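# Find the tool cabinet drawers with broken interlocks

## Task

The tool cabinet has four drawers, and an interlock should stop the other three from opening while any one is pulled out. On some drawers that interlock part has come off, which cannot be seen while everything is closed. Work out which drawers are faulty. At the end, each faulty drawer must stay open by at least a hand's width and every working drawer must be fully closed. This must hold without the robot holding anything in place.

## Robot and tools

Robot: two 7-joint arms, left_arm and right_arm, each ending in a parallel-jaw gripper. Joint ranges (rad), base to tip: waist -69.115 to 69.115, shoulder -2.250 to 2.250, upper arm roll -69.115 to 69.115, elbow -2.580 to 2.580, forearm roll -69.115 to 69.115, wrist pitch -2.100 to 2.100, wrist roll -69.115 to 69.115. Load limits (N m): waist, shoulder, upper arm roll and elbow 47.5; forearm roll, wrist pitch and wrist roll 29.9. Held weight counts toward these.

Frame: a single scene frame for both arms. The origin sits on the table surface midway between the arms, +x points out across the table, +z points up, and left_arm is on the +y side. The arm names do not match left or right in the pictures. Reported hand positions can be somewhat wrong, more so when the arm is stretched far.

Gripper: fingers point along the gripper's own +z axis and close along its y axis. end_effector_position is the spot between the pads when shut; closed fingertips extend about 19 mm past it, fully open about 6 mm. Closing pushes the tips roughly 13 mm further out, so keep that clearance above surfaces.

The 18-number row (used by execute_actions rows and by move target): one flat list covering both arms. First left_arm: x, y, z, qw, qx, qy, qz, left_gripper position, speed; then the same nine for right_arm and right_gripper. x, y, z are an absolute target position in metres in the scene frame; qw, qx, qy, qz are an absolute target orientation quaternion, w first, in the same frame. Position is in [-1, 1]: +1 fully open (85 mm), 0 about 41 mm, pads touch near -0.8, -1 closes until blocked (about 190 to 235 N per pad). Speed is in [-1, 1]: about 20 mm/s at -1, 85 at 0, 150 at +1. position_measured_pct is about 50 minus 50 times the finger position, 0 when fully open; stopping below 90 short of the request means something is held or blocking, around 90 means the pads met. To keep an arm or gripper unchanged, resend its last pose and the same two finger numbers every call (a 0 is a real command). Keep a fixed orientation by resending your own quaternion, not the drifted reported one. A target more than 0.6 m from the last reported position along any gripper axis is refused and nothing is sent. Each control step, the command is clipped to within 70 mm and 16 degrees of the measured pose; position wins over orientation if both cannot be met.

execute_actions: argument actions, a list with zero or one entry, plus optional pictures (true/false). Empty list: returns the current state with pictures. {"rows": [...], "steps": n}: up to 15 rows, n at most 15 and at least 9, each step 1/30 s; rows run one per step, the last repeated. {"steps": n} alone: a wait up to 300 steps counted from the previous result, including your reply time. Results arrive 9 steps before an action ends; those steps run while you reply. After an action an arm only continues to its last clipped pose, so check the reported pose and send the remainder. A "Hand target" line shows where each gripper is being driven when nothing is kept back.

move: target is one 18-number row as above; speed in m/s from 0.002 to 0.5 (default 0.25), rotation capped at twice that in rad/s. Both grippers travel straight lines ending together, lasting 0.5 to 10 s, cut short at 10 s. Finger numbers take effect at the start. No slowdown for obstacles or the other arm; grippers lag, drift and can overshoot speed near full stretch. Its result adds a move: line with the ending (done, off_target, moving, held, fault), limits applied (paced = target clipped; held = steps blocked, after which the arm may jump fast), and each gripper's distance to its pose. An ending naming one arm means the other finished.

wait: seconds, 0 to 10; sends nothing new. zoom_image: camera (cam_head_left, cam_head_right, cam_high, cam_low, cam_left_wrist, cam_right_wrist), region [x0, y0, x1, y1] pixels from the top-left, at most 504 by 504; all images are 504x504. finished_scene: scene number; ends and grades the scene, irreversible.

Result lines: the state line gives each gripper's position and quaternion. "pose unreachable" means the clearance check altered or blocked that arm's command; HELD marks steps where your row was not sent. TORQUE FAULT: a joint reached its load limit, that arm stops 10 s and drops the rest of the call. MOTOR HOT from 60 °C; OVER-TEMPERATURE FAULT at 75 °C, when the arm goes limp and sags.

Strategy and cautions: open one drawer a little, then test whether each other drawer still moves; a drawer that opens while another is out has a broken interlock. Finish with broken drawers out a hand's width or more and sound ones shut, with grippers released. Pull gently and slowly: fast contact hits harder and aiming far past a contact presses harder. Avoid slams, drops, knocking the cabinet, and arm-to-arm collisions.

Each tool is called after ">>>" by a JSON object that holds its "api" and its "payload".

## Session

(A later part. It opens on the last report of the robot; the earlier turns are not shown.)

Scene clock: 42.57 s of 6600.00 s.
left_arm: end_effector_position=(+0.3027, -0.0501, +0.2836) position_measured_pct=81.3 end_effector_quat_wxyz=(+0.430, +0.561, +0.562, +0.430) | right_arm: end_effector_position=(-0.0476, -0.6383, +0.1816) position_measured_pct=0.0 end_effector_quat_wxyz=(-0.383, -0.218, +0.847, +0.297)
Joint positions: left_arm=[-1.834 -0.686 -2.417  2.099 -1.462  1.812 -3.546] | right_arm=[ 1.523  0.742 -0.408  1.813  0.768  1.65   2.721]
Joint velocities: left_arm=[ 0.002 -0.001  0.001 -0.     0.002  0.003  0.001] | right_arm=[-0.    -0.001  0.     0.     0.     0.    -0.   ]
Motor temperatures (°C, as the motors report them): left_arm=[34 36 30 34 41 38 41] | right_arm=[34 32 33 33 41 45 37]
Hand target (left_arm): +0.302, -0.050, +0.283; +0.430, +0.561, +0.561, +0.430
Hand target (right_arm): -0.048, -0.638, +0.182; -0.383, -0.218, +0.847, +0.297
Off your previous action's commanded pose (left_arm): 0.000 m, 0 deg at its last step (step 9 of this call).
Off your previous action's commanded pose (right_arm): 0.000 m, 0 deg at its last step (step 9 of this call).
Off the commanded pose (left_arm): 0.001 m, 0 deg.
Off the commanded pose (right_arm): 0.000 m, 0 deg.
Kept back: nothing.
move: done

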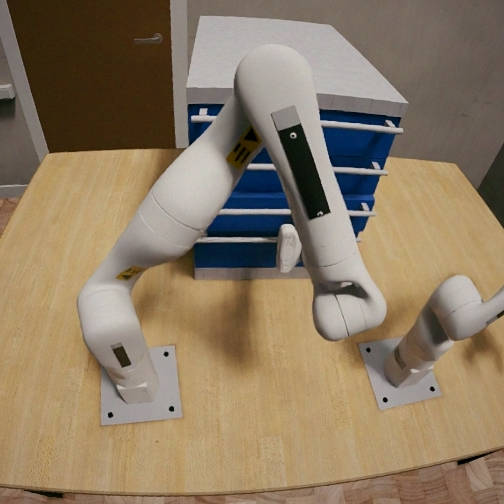

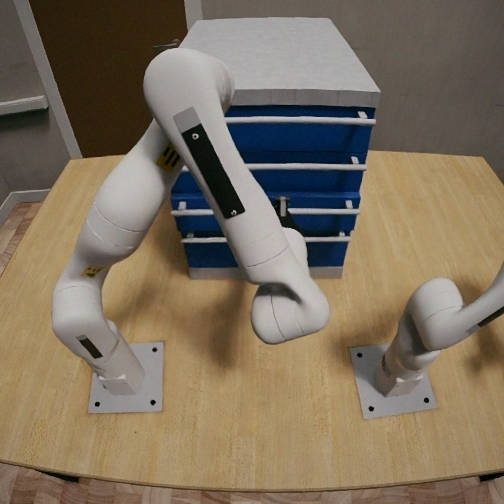

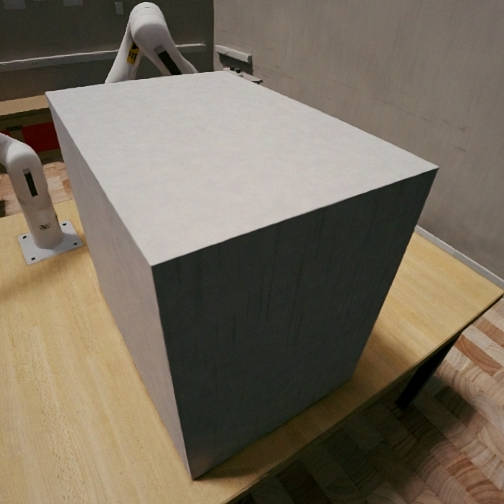

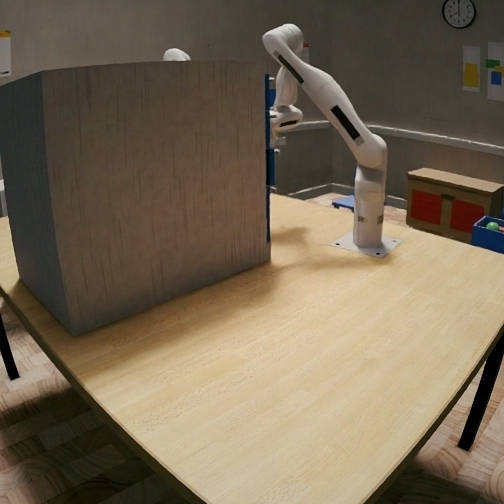

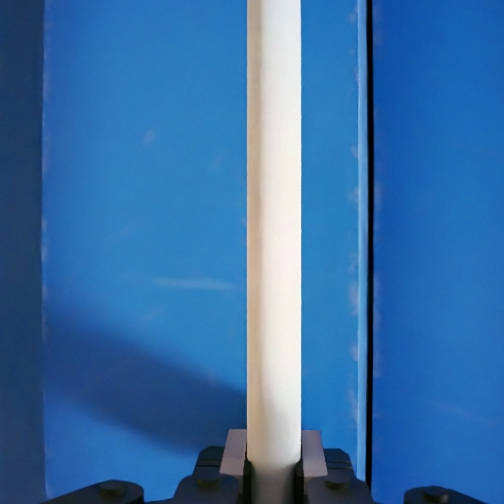

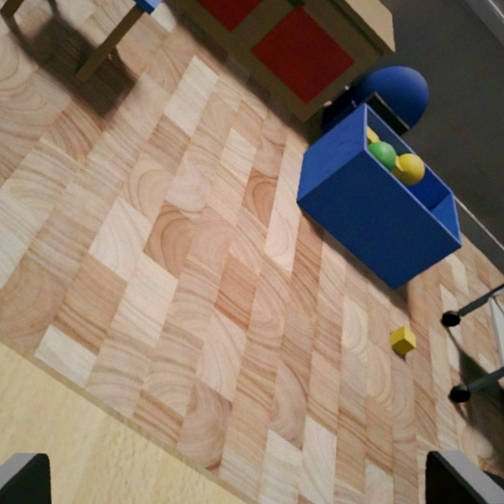

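>>> {"api": "move", "payload": {"target": [0.2,-0.05,0.2835,0.43,0.561,0.561,0.43,-1,0,-0.0476,-0.6383,0.1816,-0.383,-0.218,0.847,0.297,1,0], "speed": 0.13}}

>>> {"api": "execute_actions", "payload": {"actions": [{"rows":[[0.201,-0.05,0.2835,0.43,0.561,0.561,0.43,-0.2,1,-0.0476,-0.6383,0.1816,-0.383,-0.218,0.847,0.297,1,0]],"steps":9}]}}

>>> {"api": "execute_actions", "payload": {"actions": [{"rows":[[0.158,-0.05,0.294,0.43,0.561,0.561,0.43,-0.2,1,-0.0476,-0.6383,0.1816,-0.383,-0.218,0.847,0.297,1,0]],"steps":10}]}}

>>> {"api": "execute_actions", "payload": {"actions": [{"rows":[[0.165,-0.05,0.39,0.43,0.561,0.561,0.43,-0.2,1,-0.0476,-0.6383,0.1816,-0.383,-0.218,0.847,0.297,1,0]],"steps":15}]}}

>>> {"api": "move", "payload": {"target": [0.28,-0.05,0.394,0.43,0.561,0.561,0.43,-0.2,1,-0.0476,-0.6383,0.1816,-0.383,-0.218,0.847,0.297,1,0], "speed": 0.25}}

Scene clock: 44.57 s of 6600.00 s.
left_arm: end_effector_position=(+0.2008, -0.0497, +0.2834) position_measured_pct=81.3 end_effector_quat_wxyz=(+0.430, +0.561, +0.562, +0.430) | right_arm: end_effector_position=(-0.0476, -0.6383, +0.1816) position_measured_pct=0.0 end_effector_quat_wxyz=(-0.383, -0.218, +0.847, +0.297)
Joint positions: left_arm=[-1.585 -0.74  -2.372  2.014 -1.245  1.961 -3.441] | right_arm=[ 1.523  0.742 -0.408  1.813  0.768  1.65   2.721]
Joint velocities: left_arm=[ 0.006 -0.005  0.    -0.001  0.002  0.005  0.002] | right_arm=[-0.    -0.     0.     0.001  0.     0.    -0.   ]
Motor temperatures (°C, as the motors report them): left_arm=[34 36 30 34 41 38 41] | right_arm=[34 33 33 33 41 45 37]
Hand target (left_arm): +0.200, -0.050, +0.283; +0.430, +0.562, +0.561, +0.430
Hand target (right_arm): -0.048, -0.638, +0.182; -0.383, -0.218, +0.847, +0.297
Off the commanded pose (left_arm): 0.001 m, 0 deg.
Off the commanded pose (right_arm): 0.000 m, 0 deg.
Kept back: nothing.
move: done

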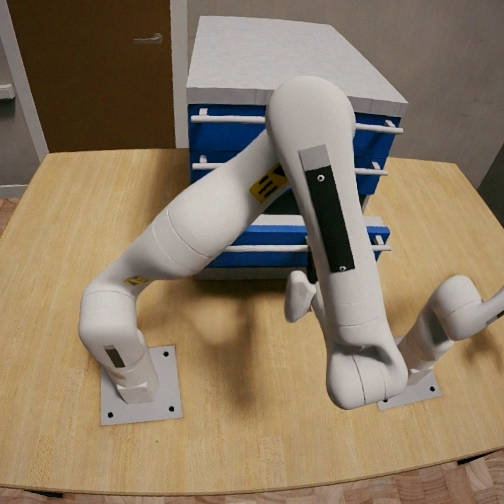

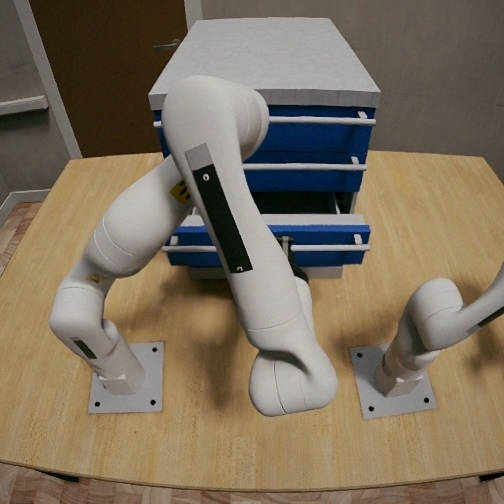

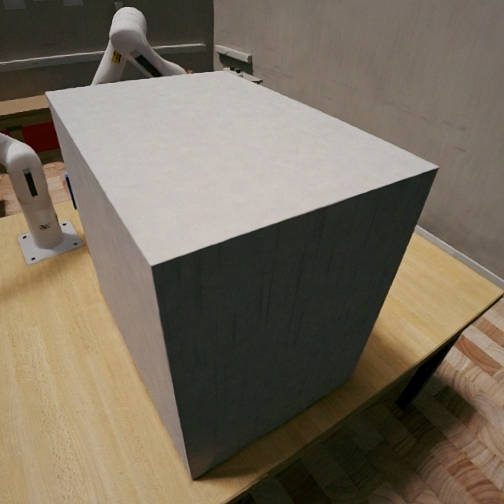

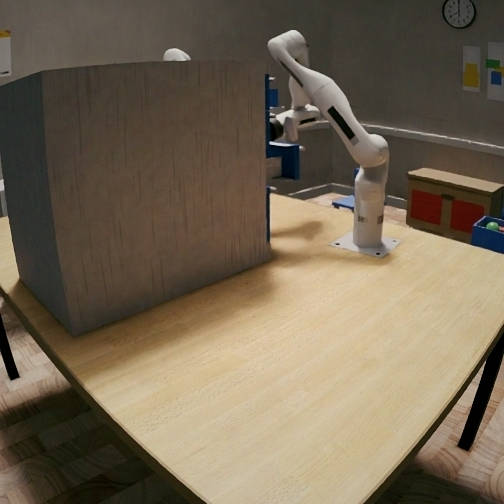

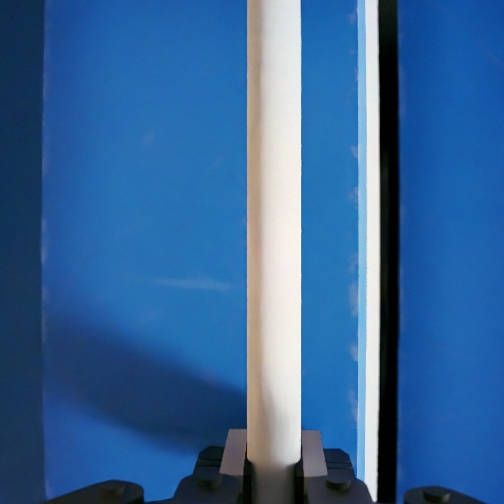

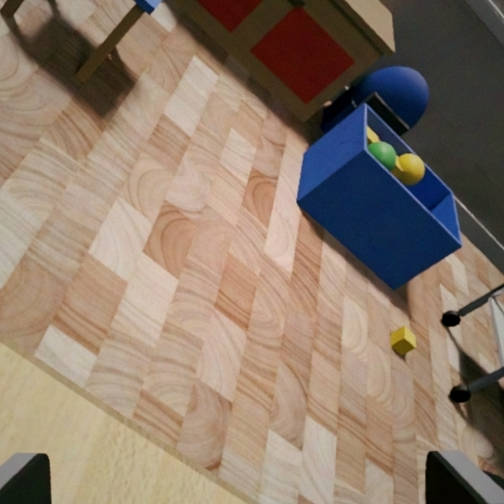

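Scene clock: 44.60 s of 6600.00 s.
left_arm: end_effector_position=(+0.2008, -0.0497, +0.2834) position_measured_pct=81.3 end_effector_quat_wxyz=(+0.430, +0.561, +0.562, +0.430) | right_arm: end_effector_position=(-0.0476, -0.6383, +0.1816) position_measured_pct=0.0 end_effector_quat_wxyz=(-0.383, -0.218, +0.847, +0.297)
Joint positions: left_arm=[-1.585 -0.74  -2.372  2.014 -1.245  1.961 -3.441] | right_arm=[ 1.523  0.742 -0.408  1.813  0.768  1.65   2.721]
Joint velocities: left_arm=[ 0.005 -0.003  0.    -0.001  0.002  0.004  0.001] | right_arm=[ 0.     0.001  0.     0.    -0.001  0.001  0.   ]
Motor temperatures (°C, as the motors report them): left_arm=[34 36 30 34 41 38 41] | right_arm=[34 33 33 33 41 45 37]
Kept back: the last 9 steps of this action.
Steps of this call (step 1: nothing new was sent). Readings (end_effector_position | what the end effector reports):
1: the state above

Scene clock: 44.93 s of 6600.00 s.
left_arm: end_effector_position=(+0.1998, -0.0504, +0.2831) position_measured_pct=60.3 end_effector_quat_wxyz=(+0.430, +0.562, +0.561, +0.429) | right_arm: end_effector_position=(-0.0476, -0.6383, +0.1816) position_measured_pct=0.0 end_effector_quat_wxyz=(-0.383, -0.218, +0.847, +0.297)
Joint positions: left_arm=[-1.583 -0.74  -2.371  2.014 -1.246  1.96  -3.442] | right_arm=[ 1.523  0.742 -0.408  1.813  0.768  1.65   2.721]
Joint velocities: left_arm=[ 0.093 -0.005 -0.016 -0.043  0.039  0.058  0.002] | right_arm=[ 0.001 -0.002  0.001  0.     0.     0.001  0.   ]
Motor temperatures (°C, as the motors report them): left_arm=[34 36 30 34 41 38 41] | right_arm=[34 33 33 33 41 45 37]
Off your previous action's commanded pose (left_arm): 0.001 m, 0 deg at its last step (step 9 of this call).
Off your previous action's commanded pose (right_arm): 0.000 m, 0 deg at its last step (step 9 of this call).
Steps of this call (steps 1 to 9: the last 9 steps of your previous action; step 10: the first step of this action). Readings (end_effector_position | what the end effector reports):
10: the state above

Scene clock: 45.43 s of 6600.00 s.
left_arm: end_effector_position=(+0.1629, -0.0476, +0.3338) position_measured_pct=59.9 end_effector_quat_wxyz=(+0.435, +0.555, +0.564, +0.430) | right_arm: end_effector_position=(-0.0476, -0.6383, +0.1816) position_measured_pct=0.0 end_effector_quat_wxyz=(-0.383, -0.218, +0.847, +0.297)
Joint positions: left_arm=[-1.518 -0.659 -2.333  1.925 -1.174  2.056 -3.53 ] | right_arm=[ 1.523  0.742 -0.408  1.813  0.768  1.65   2.721]
Joint velocities: left_arm=[-0.219  0.843  0.186 -0.249 -0.051  0.268 -1.042] | right_arm=[ 0.001 -0.    -0.    -0.     0.    -0.001 -0.   ]
Motor temperatures (°C, as the motors report them): left_arm=[34 36 30 34 41 38 41] | right_arm=[34 33 33 33 41 45 37]
Off your previous action's commanded pose (left_arm): 0.002 m, 0 deg at its last step (step 9 of this call).
Off your previous action's commanded pose (right_arm): 0.000 m, 0 deg at its last step (step 9 of this call).
Steps of this call (steps 1 to 9: the last 9 steps of your previous action; steps 10 to 15: the first 6 steps of this action). Readings (end_effector_position | what the end effector reports):
10: left_arm (+0.1597, -0.0493, +0.2945) | right_arm (-0.0476, -0.6383, +0.1816) | left_arm position_measured_pct=59.9 | right_arm position_measured_pct=0.0
11: left_arm (+0.1599, -0.0494, +0.2974) | right_arm (-0.0476, -0.6383, +0.1816) | left_arm position_measured_pct=59.9 | right_arm position_measured_pct=0.0
13: left_arm (+0.1611, -0.0491, +0.3108) | right_arm (-0.0476, -0.6383, +0.1816) | left_arm position_measured_pct=59.9 | right_arm position_measured_pct=0.0
15: the state above

Scene clock: 47.00 s of 6600.00 s.
left_arm: end_effector_position=(+0.2799, -0.0505, +0.3940) position_measured_pct=59.9 end_effector_quat_wxyz=(+0.431, +0.561, +0.561, +0.430) | right_arm: end_effector_position=(-0.0476, -0.6383, +0.1816) position_measured_pct=0.0 end_effector_quat_wxyz=(-0.383, -0.218, +0.847, +0.297)
Joint positions: left_arm=[-1.871 -0.448 -2.319  1.959 -1.382  1.852 -3.88 ] | right_arm=[ 1.523  0.742 -0.408  1.813  0.768  1.65   2.721]
Joint velocities: left_arm=[-0.005  0.003 -0.002 -0.     0.    -0.001 -0.   ] | right_arm=[-0.     0.001 -0.     0.001 -0.    -0.001 -0.   ]
Motor temperatures (°C, as the motors report them): left_arm=[34 36 30 34 41 38 41] | right_arm=[34 33 33 33 41 45 37]
Hand target (left_arm): +0.280, -0.050, +0.394; +0.430, +0.561, +0.561, +0.430
Hand target (right_arm): -0.048, -0.638, +0.182; -0.383, -0.218, +0.847, +0.297
Off your previous action's commanded pose (left_arm): 0.002 m, 0 deg at its last step (step 9 of this call).
Off your previous action's commanded pose (right_arm): 0.000 m, 0 deg at its last step (step 9 of this call).
Off the commanded pose (left_arm): 0.000 m, 0 deg.
Off the commanded pose (right_arm): 0.000 m, 0 deg.
Kept back: nothing.
move: done

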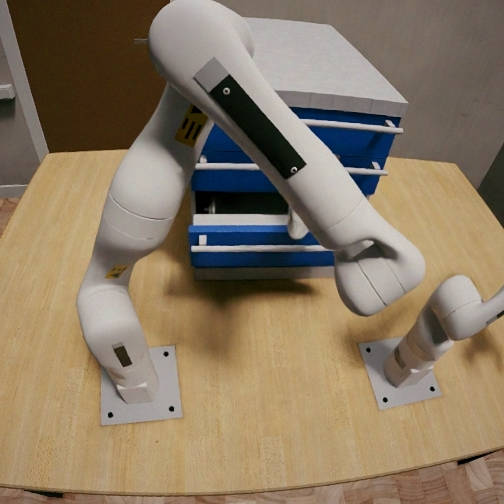

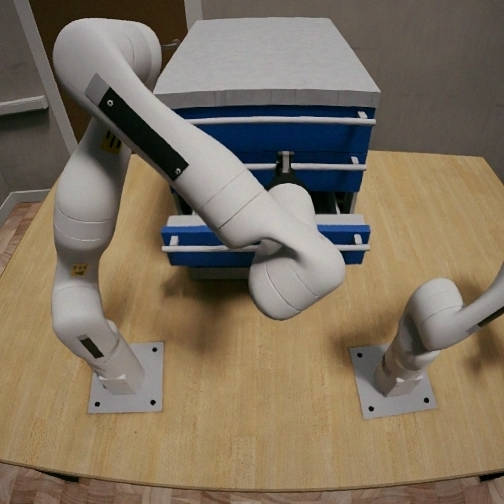

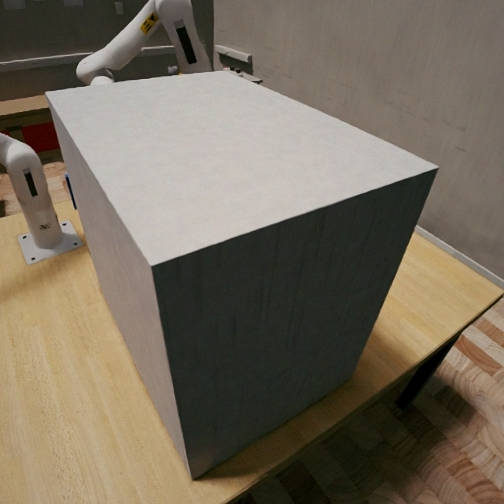

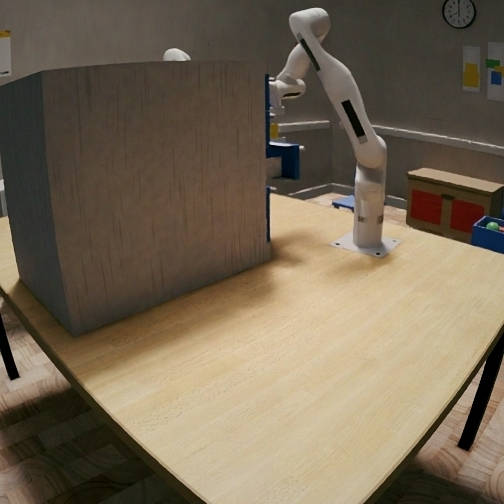

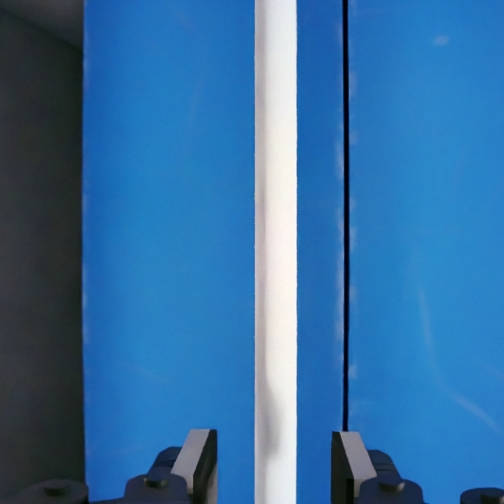

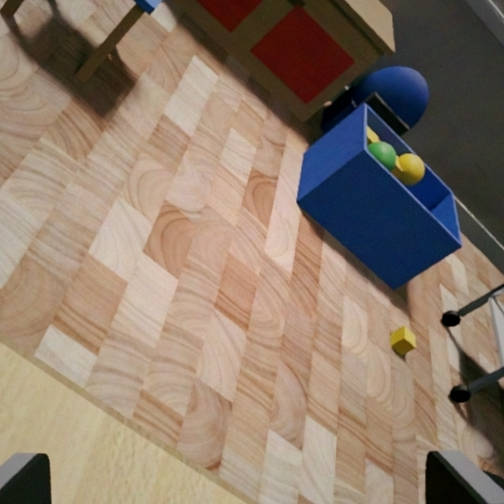

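>>> {"api": "execute_actions", "payload": {"actions": [{"rows":[[0.32,-0.05,0.3835,0.43,0.561,0.561,0.43,-0.3,1,-0.0476,-0.6383,0.1816,-0.383,-0.218,0.847,0.297,1,0]],"steps":12}]}}

>>> {"api": "execute_actions", "payload": {"actions": [{"rows":[[0.32,-0.05,0.3835,0.43,0.561,0.561,0.43,-1,0,-0.0476,-0.6383,0.1816,-0.383,-0.218,0.847,0.297,1,0]],"steps":12}]}}

>>> {"api": "move", "payload": {"target": [0.305,-0.05,0.3835,0.43,0.561,0.561,0.43,-1,0,-0.0476,-0.6383,0.1816,-0.383,-0.218,0.847,0.297,1,0], "speed": 0.03}}

Scene clock: 47.67 s of 6600.00 s.
left_arm: end_effector_position=(+0.2883, -0.0489, +0.3922) position_measured_pct=63.1 end_effector_quat_wxyz=(+0.430, +0.560, +0.562, +0.431) | right_arm: end_effector_position=(-0.0476, -0.6383, +0.1816) position_measured_pct=0.0 end_effector_quat_wxyz=(-0.383, -0.218, +0.847, +0.297)
Joint positions: left_arm=[-1.893 -0.447 -2.322  1.967 -1.393  1.836 -3.881] | right_arm=[ 1.523  0.742 -0.408  1.813  0.768  1.65   2.721]
Joint velocities: left_arm=[-0.455  0.004 -0.093  0.18  -0.276 -0.363 -0.022] | right_arm=[ 0.     0.     0.    -0.     0.     0.001 -0.   ]
Motor temperatures (°C, as the motors report them): left_arm=[34 36 30 34 41 38 41] | right_arm=[34 33 33 33 41 45 37]
Steps of this call (steps 1 to 17: nothing new was sent; steps 18 to 20: the first 3 steps of this action). Readings (end_effector_position | what the end effector reports):
18: left_arm (+0.2806, -0.0502, +0.3940) | right_arm (-0.0476, -0.6383, +0.1816) | left_arm position_measured_pct=59.9 | right_arm position_measured_pct=0.0
19: left_arm (+0.2832, -0.0497, +0.3934) | right_arm (-0.0476, -0.6383, +0.1816) | left_arm position_measured_pct=61.1 | right_arm position_measured_pct=0.0
20: the state above

Scene clock: 48.07 s of 6600.00 s.
left_arm: end_effector_position=(+0.3194, -0.0507, +0.3837) position_measured_pct=67.5 end_effector_quat_wxyz=(+0.431, +0.562, +0.561, +0.430) | right_arm: end_effector_position=(-0.0476, -0.6383, +0.1816) position_measured_pct=0.0 end_effector_quat_wxyz=(-0.383, -0.218, +0.847, +0.297)
Joint positions: left_arm=[-1.963 -0.45  -2.345  1.992 -1.454  1.763 -3.889] | right_arm=[ 1.523  0.742 -0.408  1.813  0.768  1.65   2.721]
Joint velocities: left_arm=[-0.011  0.002 -0.008  0.001  0.002 -0.005 -0.001] | right_arm=[-0.001 -0.     0.001  0.     0.001  0.     0.   ]
Motor temperatures (°C, as the motors report them): left_arm=[34 36 30 34 41 38 41] | right_arm=[34 33 33 33 41 45 37]
Off your previous action's commanded pose (left_arm): 0.001 m, 0 deg at its last step (step 9 of this call).
Off your previous action's commanded pose (right_arm): 0.000 m, 0 deg at its last step (step 9 of this call).
Steps of this call (steps 1 to 9: the last 9 steps of your previous action; steps 10 to 12: the first 3 steps of this action). Readings (end_effector_position | what the end effector reports):
10: left_arm (+0.3191, -0.0508, +0.3836) | right_arm (-0.0476, -0.6383, +0.1816) | left_arm position_measured_pct=65.1 | right_arm position_measured_pct=0.0
11: left_arm (+0.3192, -0.0508, +0.3837) | right_arm (-0.0476, -0.6383, +0.1816) | left_arm position_measured_pct=65.9 | right_arm position_measured_pct=0.0
12: the state above

Scene clock: 49.23 s of 6600.00 s.
left_arm: end_effector_position=(+0.3057, -0.0502, +0.3836) position_measured_pct=81.3 end_effector_quat_wxyz=(+0.430, +0.561, +0.562, +0.430) | right_arm: end_effector_position=(-0.0476, -0.6383, +0.1816) position_measured_pct=0.0 end_effector_quat_wxyz=(-0.383, -0.218, +0.847, +0.297)
Joint positions: left_arm=[-1.928 -0.456 -2.339  1.987 -1.428  1.795 -3.872] | right_arm=[ 1.523  0.742 -0.408  1.813  0.768  1.65   2.721]
Joint velocities: left_arm=[ 0.002 -0.001  0.001 -0.     0.001  0.003  0.001] | right_arm=[-0.001 -0.001  0.     0.    -0.001  0.001 -0.   ]
Motor temperatures (°C, as the motors report them): left_arm=[34 36 30 34 41 38 41] | right_arm=[34 33 33 33 41 45 37]
Hand target (left_arm): +0.305, -0.050, +0.383; +0.430, +0.561, +0.561, +0.430
Hand target (right_arm): -0.048, -0.638, +0.182; -0.383, -0.218, +0.847, +0.297
Off your previous action's commanded pose (left_arm): 0.000 m, 0 deg at its last step (step 9 of this call).
Off your previous action's commanded pose (right_arm): 0.000 m, 0 deg at its last step (step 9 of this call).
Off the commanded pose (left_arm): 0.001 m, 0 deg.
Off the commanded pose (right_arm): 0.000 m, 0 deg.
Kept back: nothing.
move: done

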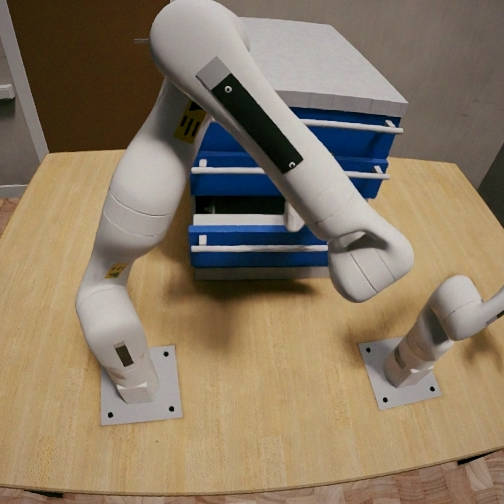

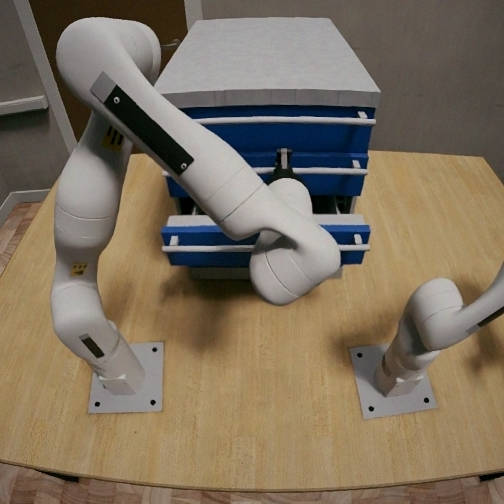

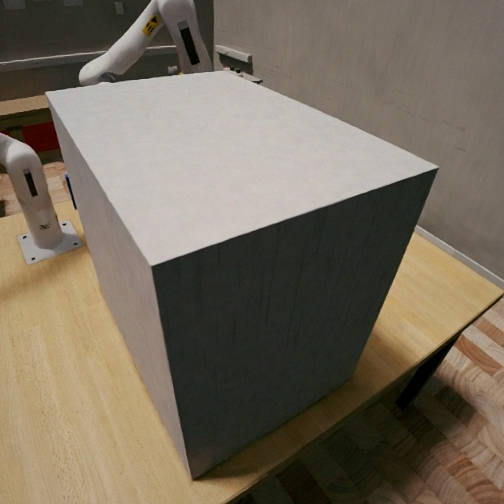

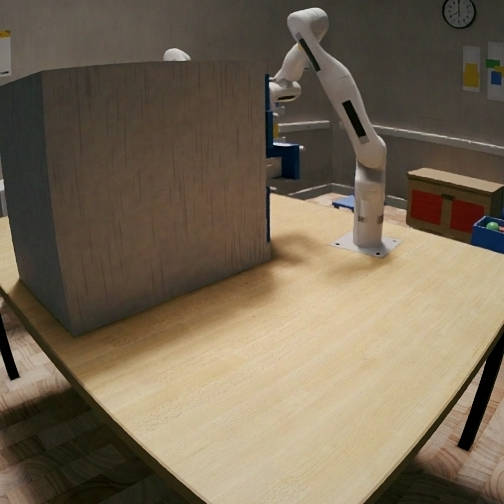

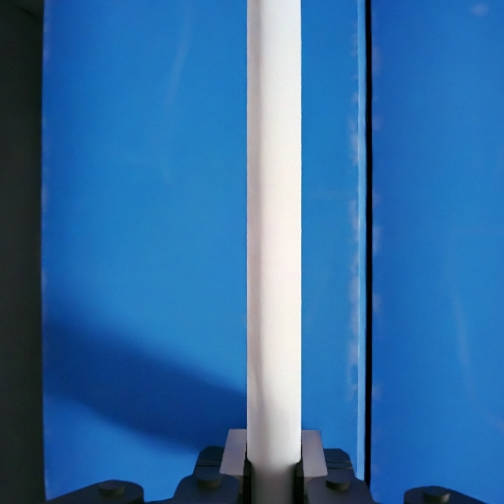

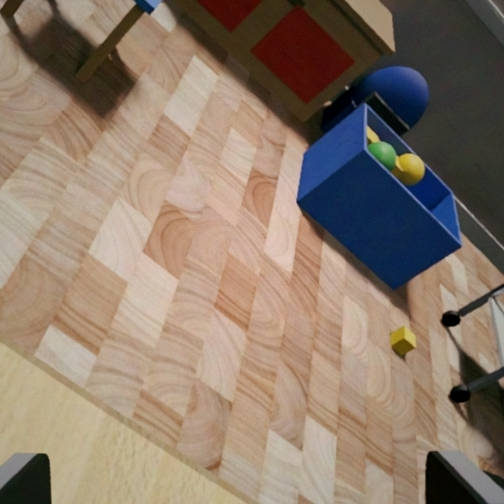

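>>> {"api": "move", "payload": {"target": [0.2,-0.05,0.3835,0.43,0.561,0.561,0.43,-1,0,-0.0476,-0.6383,0.1816,-0.383,-0.218,0.847,0.297,1,0], "speed": 0.12}}

Scene clock: 50.73 s of 6600.00 s.
left_arm: end_effector_position=(+0.2010, -0.0497, +0.3834) position_measured_pct=81.3 end_effector_quat_wxyz=(+0.430, +0.561, +0.562, +0.430) | right_arm: end_effector_position=(-0.0476, -0.6383, +0.1816) position_measured_pct=0.0 end_effector_quat_wxyz=(-0.383, -0.218, +0.847, +0.297)
Joint positions: left_arm=[-1.654 -0.526 -2.302  1.906 -1.25   2.019 -3.75 ] | right_arm=[ 1.523  0.742 -0.408  1.813  0.768  1.65   2.721]
Joint velocities: left_arm=[ 0.005 -0.003  0.001 -0.    -0.001  0.006  0.001] | right_arm=[-0.    -0.001 -0.    -0.001 -0.    -0.     0.   ]
Motor temperatures (°C, as the motors report them): left_arm=[34 36 30 34 41 38 41] | right_arm=[34 33 33 33 41 45 37]
Hand target (left_arm): +0.200, -0.050, +0.383; +0.430, +0.562, +0.561, +0.430
Hand target (right_arm): -0.048, -0.638, +0.182; -0.383, -0.218, +0.847, +0.297
Off the commanded pose (left_arm): 0.001 m, 0 deg.
Off the commanded pose (right_arm): 0.000 m, 0 deg.
Kept back: nothing.
move: done

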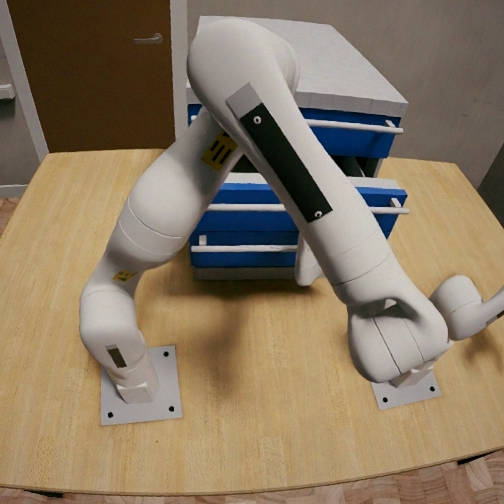

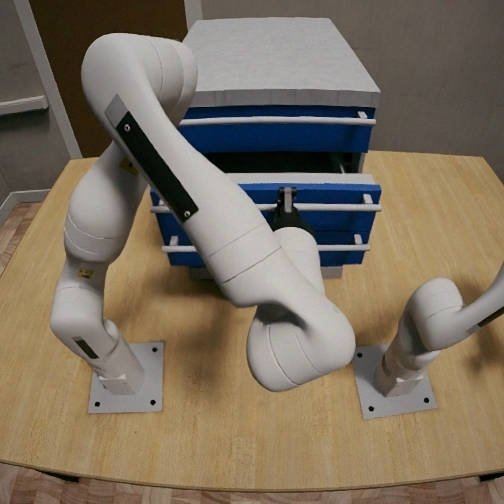

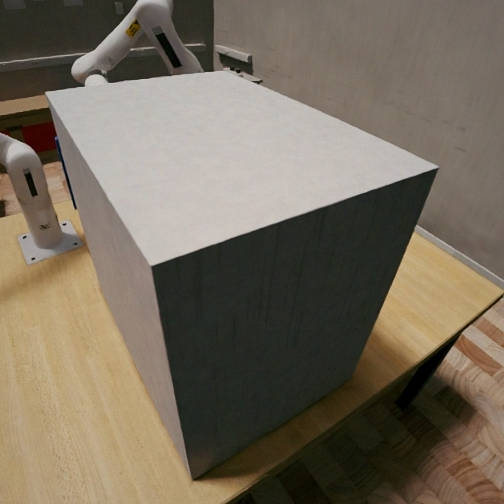

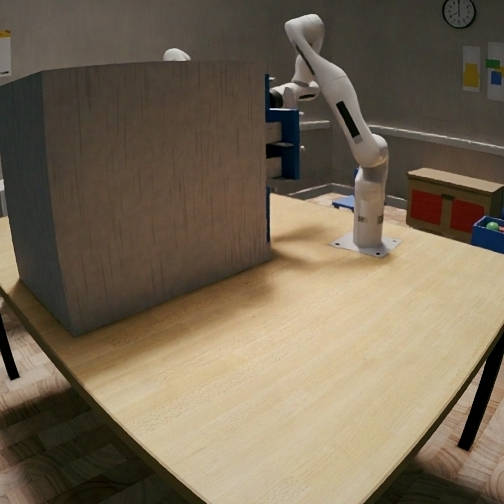

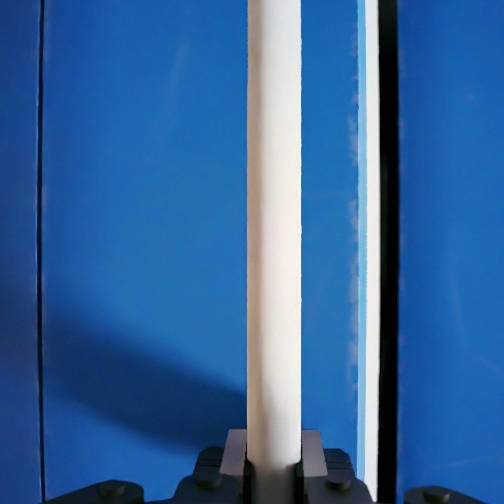

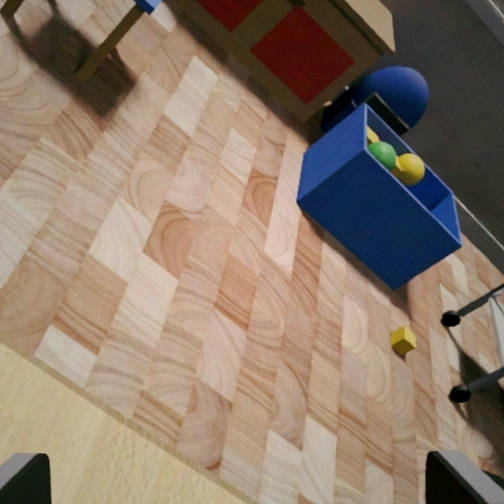

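>>> {"api": "execute_actions", "payload": {"actions": [{"rows":[[0.201,-0.05,0.3835,0.43,0.561,0.561,0.43,-0.2,1,-0.0476,-0.6383,0.1816,-0.383,-0.218,0.847,0.297,1,0]],"steps":9}]}}

>>> {"api": "execute_actions", "payload": {"actions": [{"rows":[[0.158,-0.05,0.394,0.43,0.561,0.561,0.43,-0.2,1,-0.0476,-0.6383,0.1816,-0.383,-0.218,0.847,0.297,1,0]],"steps":12}]}}

>>> {"api": "move", "payload": {"target": [0.17,-0.05,0.49,0.43,0.561,0.561,0.43,-0.2,1,-0.0476,-0.6383,0.1816,-0.383,-0.218,0.847,0.297,1,0], "speed": 0.25}}

>>> {"api": "move", "payload": {"target": [0.28,-0.05,0.494,0.43,0.561,0.561,0.43,-0.2,1,-0.0476,-0.6383,0.1816,-0.383,-0.218,0.847,0.297,1,0], "speed": 0.25}}

Scene clock: 51.13 s of 6600.00 s.
left_arm: end_effector_position=(+0.2008, -0.0497, +0.3834) position_measured_pct=81.3 end_effector_quat_wxyz=(+0.430, +0.561, +0.562, +0.430) | right_arm: end_effector_position=(-0.0476, -0.6383, +0.1816) position_measured_pct=0.0 end_effector_quat_wxyz=(-0.383, -0.218, +0.847, +0.297)
Joint positions: left_arm=[-1.653 -0.526 -2.302  1.906 -1.25   2.02  -3.75 ] | right_arm=[ 1.523  0.742 -0.408  1.813  0.768  1.65   2.721]
Joint velocities: left_arm=[ 0.     0.001 -0.    -0.    -0.002  0.002  0.001] | right_arm=[ 0.001 -0.001  0.001 -0.001 -0.001  0.001  0.   ]
Motor temperatures (°C, as the motors report them): left_arm=[34 36 30 34 41 38 41] | right_arm=[34 33 33 33 41 45 37]
Kept back: the last 9 steps of this action.
Steps of this call (steps 1 to 12: nothing new was sent). Readings (end_effector_position | what the end effector reports):
1: left_arm (+0.2009, -0.0497, +0.3834) | right_arm (-0.0476, -0.6383, +0.1816) | left_arm position_measured_pct=81.3 | right_arm position_measured_pct=0.0
2: left_arm (+0.2009, -0.0497, +0.3834) | right_arm (-0.0476, -0.6383, +0.1816) | left_arm position_measured_pct=81.3 | right_arm position_measured_pct=0.0
4: left_arm (+0.2008, -0.0497, +0.3834) | right_arm (-0.0476, -0.6383, +0.1816) | left_arm position_measured_pct=81.3 | right_arm position_measured_pct=0.0
8: left_arm (+0.2008, -0.0497, +0.3834) | right_arm (-0.0476, -0.6383, +0.1816) | left_arm position_measured_pct=81.3 | right_arm position_measured_pct=0.0
12: the state above

Scene clock: 51.53 s of 6600.00 s.
left_arm: end_effector_position=(+0.1926, -0.0506, +0.3849) position_measured_pct=59.9 end_effector_quat_wxyz=(+0.431, +0.562, +0.561, +0.430) | right_arm: end_effector_position=(-0.0476, -0.6383, +0.1816) position_measured_pct=0.0 end_effector_quat_wxyz=(-0.383, -0.218, +0.847, +0.297)
Joint positions: left_arm=[-1.633 -0.529 -2.301  1.894 -1.24   2.034 -3.748] | right_arm=[ 1.523  0.742 -0.408  1.813  0.768  1.65   2.721]
Joint velocities: left_arm=[ 0.448 -0.068  0.034 -0.266  0.24   0.341  0.053] | right_arm=[-0.001 -0.    -0.     0.001 -0.001  0.001 -0.   ]
Motor temperatures (°C, as the motors report them): left_arm=[34 36 30 34 41 38 41] | right_arm=[34 33 33 33 41 45 37]
Off your previous action's commanded pose (left_arm): 0.001 m, 0 deg at its last step (step 9 of this call).
Off your previous action's commanded pose (right_arm): 0.000 m, 0 deg at its last step (step 9 of this call).
Steps of this call (steps 1 to 9: the last 9 steps of your previous action; steps 10 to 12: the first 3 steps of this action). Readings (end_effector_position | what the end effector reports):
10: left_arm (+0.1996, -0.0504, +0.3831) | right_arm (-0.0476, -0.6383, +0.1816) | left_arm position_measured_pct=60.3 | right_arm position_measured_pct=0.0
11: left_arm (+0.1973, -0.0504, +0.3838) | right_arm (-0.0476, -0.6383, +0.1816) | left_arm position_measured_pct=60.3 | right_arm position_measured_pct=0.0
12: the state above

Scene clock: 52.83 s of 6600.00 s.
left_arm: end_effector_position=(+0.1701, -0.0497, +0.4897) position_measured_pct=59.9 end_effector_quat_wxyz=(+0.430, +0.562, +0.561, +0.430) | right_arm: end_effector_position=(-0.0476, -0.6383, +0.1816) position_measured_pct=0.0 end_effector_quat_wxyz=(-0.383, -0.218, +0.847, +0.297)
Joint positions: left_arm=[-1.551 -0.361 -2.377  1.676 -1.26   2.102 -4.093] | right_arm=[ 1.523  0.742 -0.408  1.813  0.768  1.65   2.721]
Joint velocities: left_arm=[ 0.003  0.004 -0.002 -0.003  0.    -0.    -0.002] | right_arm=[ 0.    -0.001 -0.001  0.    -0.     0.001  0.   ]
Motor temperatures (°C, as the motors report them): left_arm=[34 36 30 34 41 38 41] | right_arm=[34 33 33 33 41 45 37]
Hand target (left_arm): +0.170, -0.050, +0.490; +0.430, +0.561, +0.561, +0.430
Hand target (right_arm): -0.048, -0.638, +0.182; -0.383, -0.218, +0.847, +0.297
Off your previous action's commanded pose (left_arm): 0.002 m, 0 deg at its last step (step 9 of this call).
Off your previous action's commanded pose (right_arm): 0.000 m, 0 deg at its last step (step 9 of this call).
Off the commanded pose (left_arm): 0.000 m, 0 deg.
Off the commanded pose (right_arm): 0.000 m, 0 deg.
joint sent to its limit (left arm) — the command would take joint 6 (wrist pitch) past its upper limit, so that joint was sent only as far as its limit.
Kept back: nothing.
move: done

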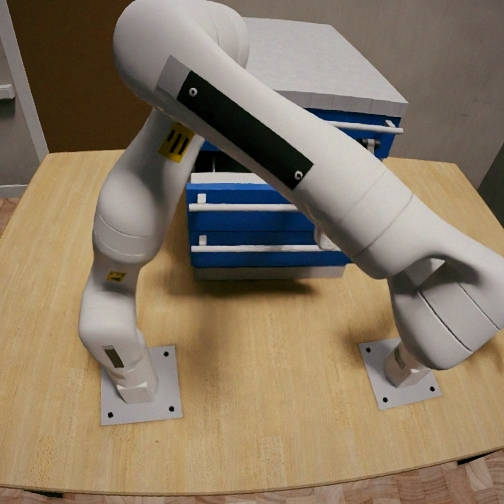

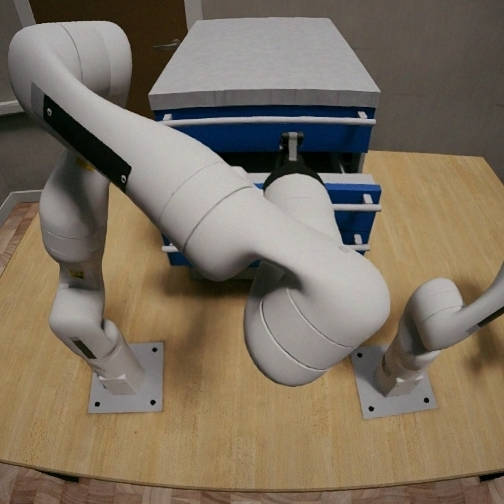

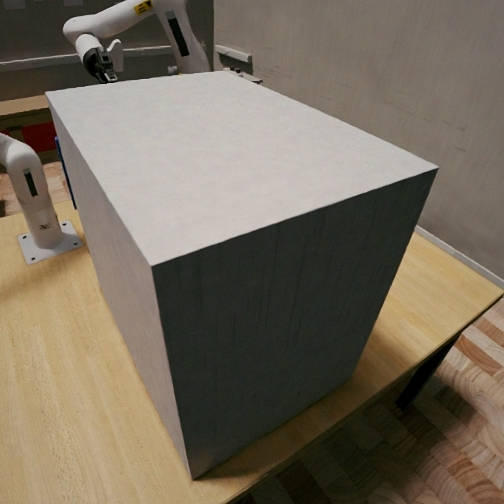

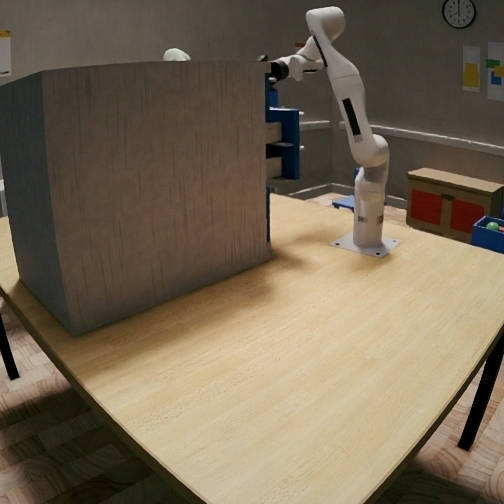

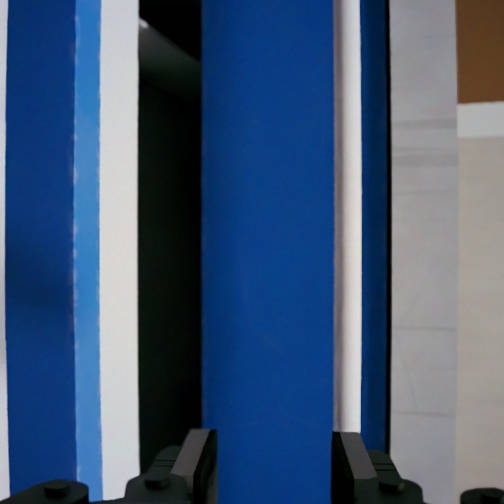

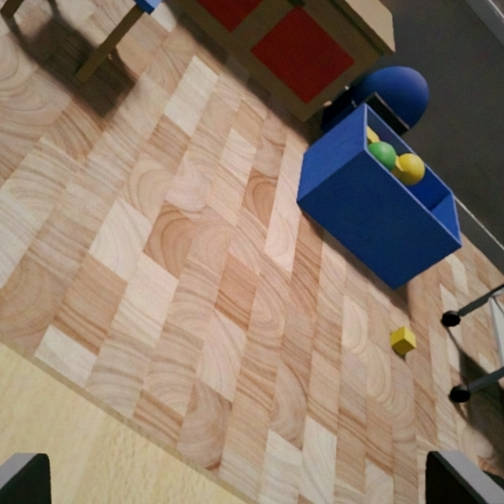

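Scene clock: 53.87 s of 6600.00 s.
left_arm: end_effector_position=(+0.2798, -0.0506, +0.4941) position_measured_pct=59.9 end_effector_quat_wxyz=(+0.431, +0.561, +0.561, +0.430) | right_arm: end_effector_position=(-0.0476, -0.6383, +0.1816) position_measured_pct=0.0 end_effector_quat_wxyz=(-0.383, -0.218, +0.847, +0.297)
Joint positions: left_arm=[-1.83  -0.253 -2.437  1.77  -1.354  1.801 -4.227] | right_arm=[ 1.523  0.742 -0.408  1.813  0.768  1.65   2.721]
Joint velocities: left_arm=[-0.003  0.002 -0.002  0.     0.    -0.002 -0.   ] | right_arm=[ 0.     0.001 -0.     0.    -0.001 -0.     0.   ]
Motor temperatures (°C, as the motors report them): left_arm=[34 36 30 34 41 38 41] | right_arm=[34 33 33 33 41 45 37]
Hand target (left_arm): +0.280, -0.050, +0.494; +0.431, +0.561, +0.561, +0.430
Hand target (right_arm): -0.048, -0.638, +0.182; -0.383, -0.218, +0.847, +0.297
Off the commanded pose (left_arm): 0.001 m, 0 deg.
Off the commanded pose (right_arm): 0.000 m, 0 deg.
Kept back: nothing.
move: done

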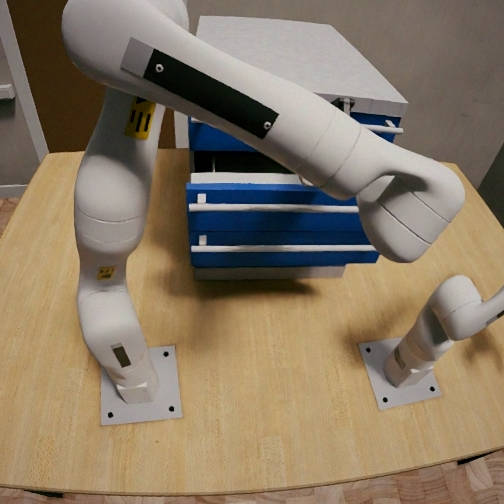

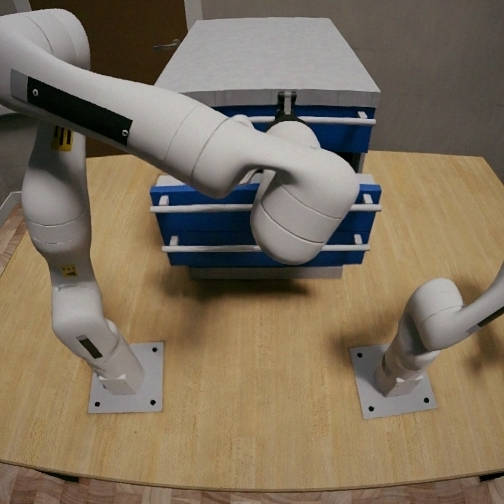

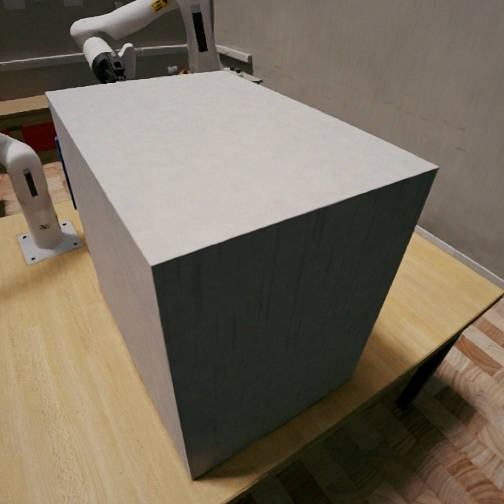

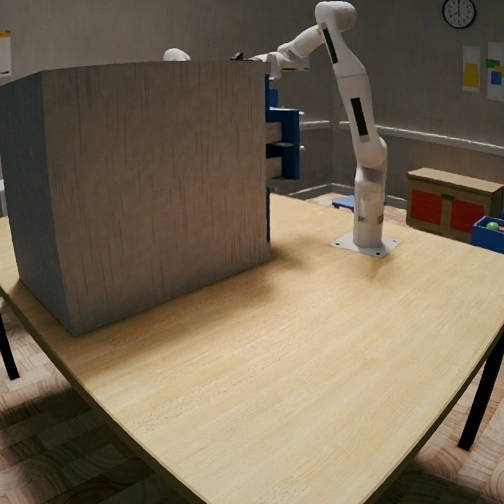

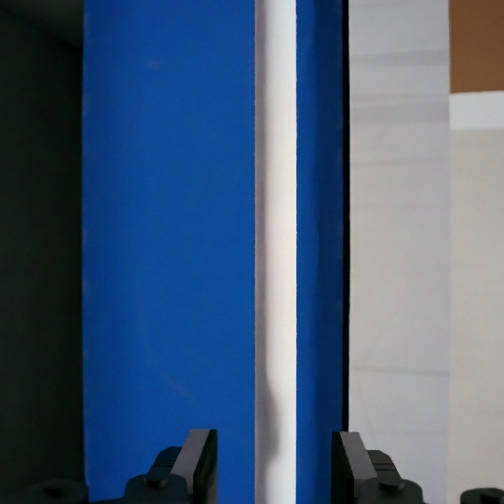

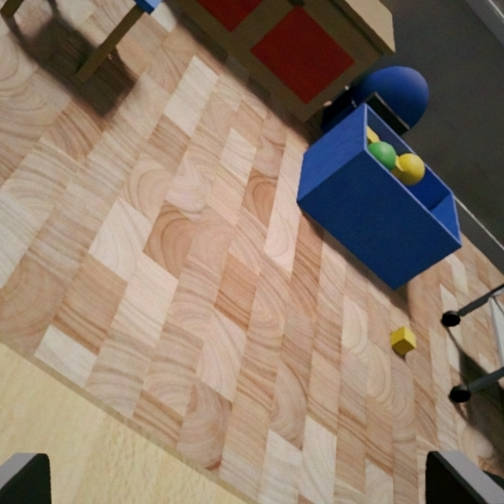

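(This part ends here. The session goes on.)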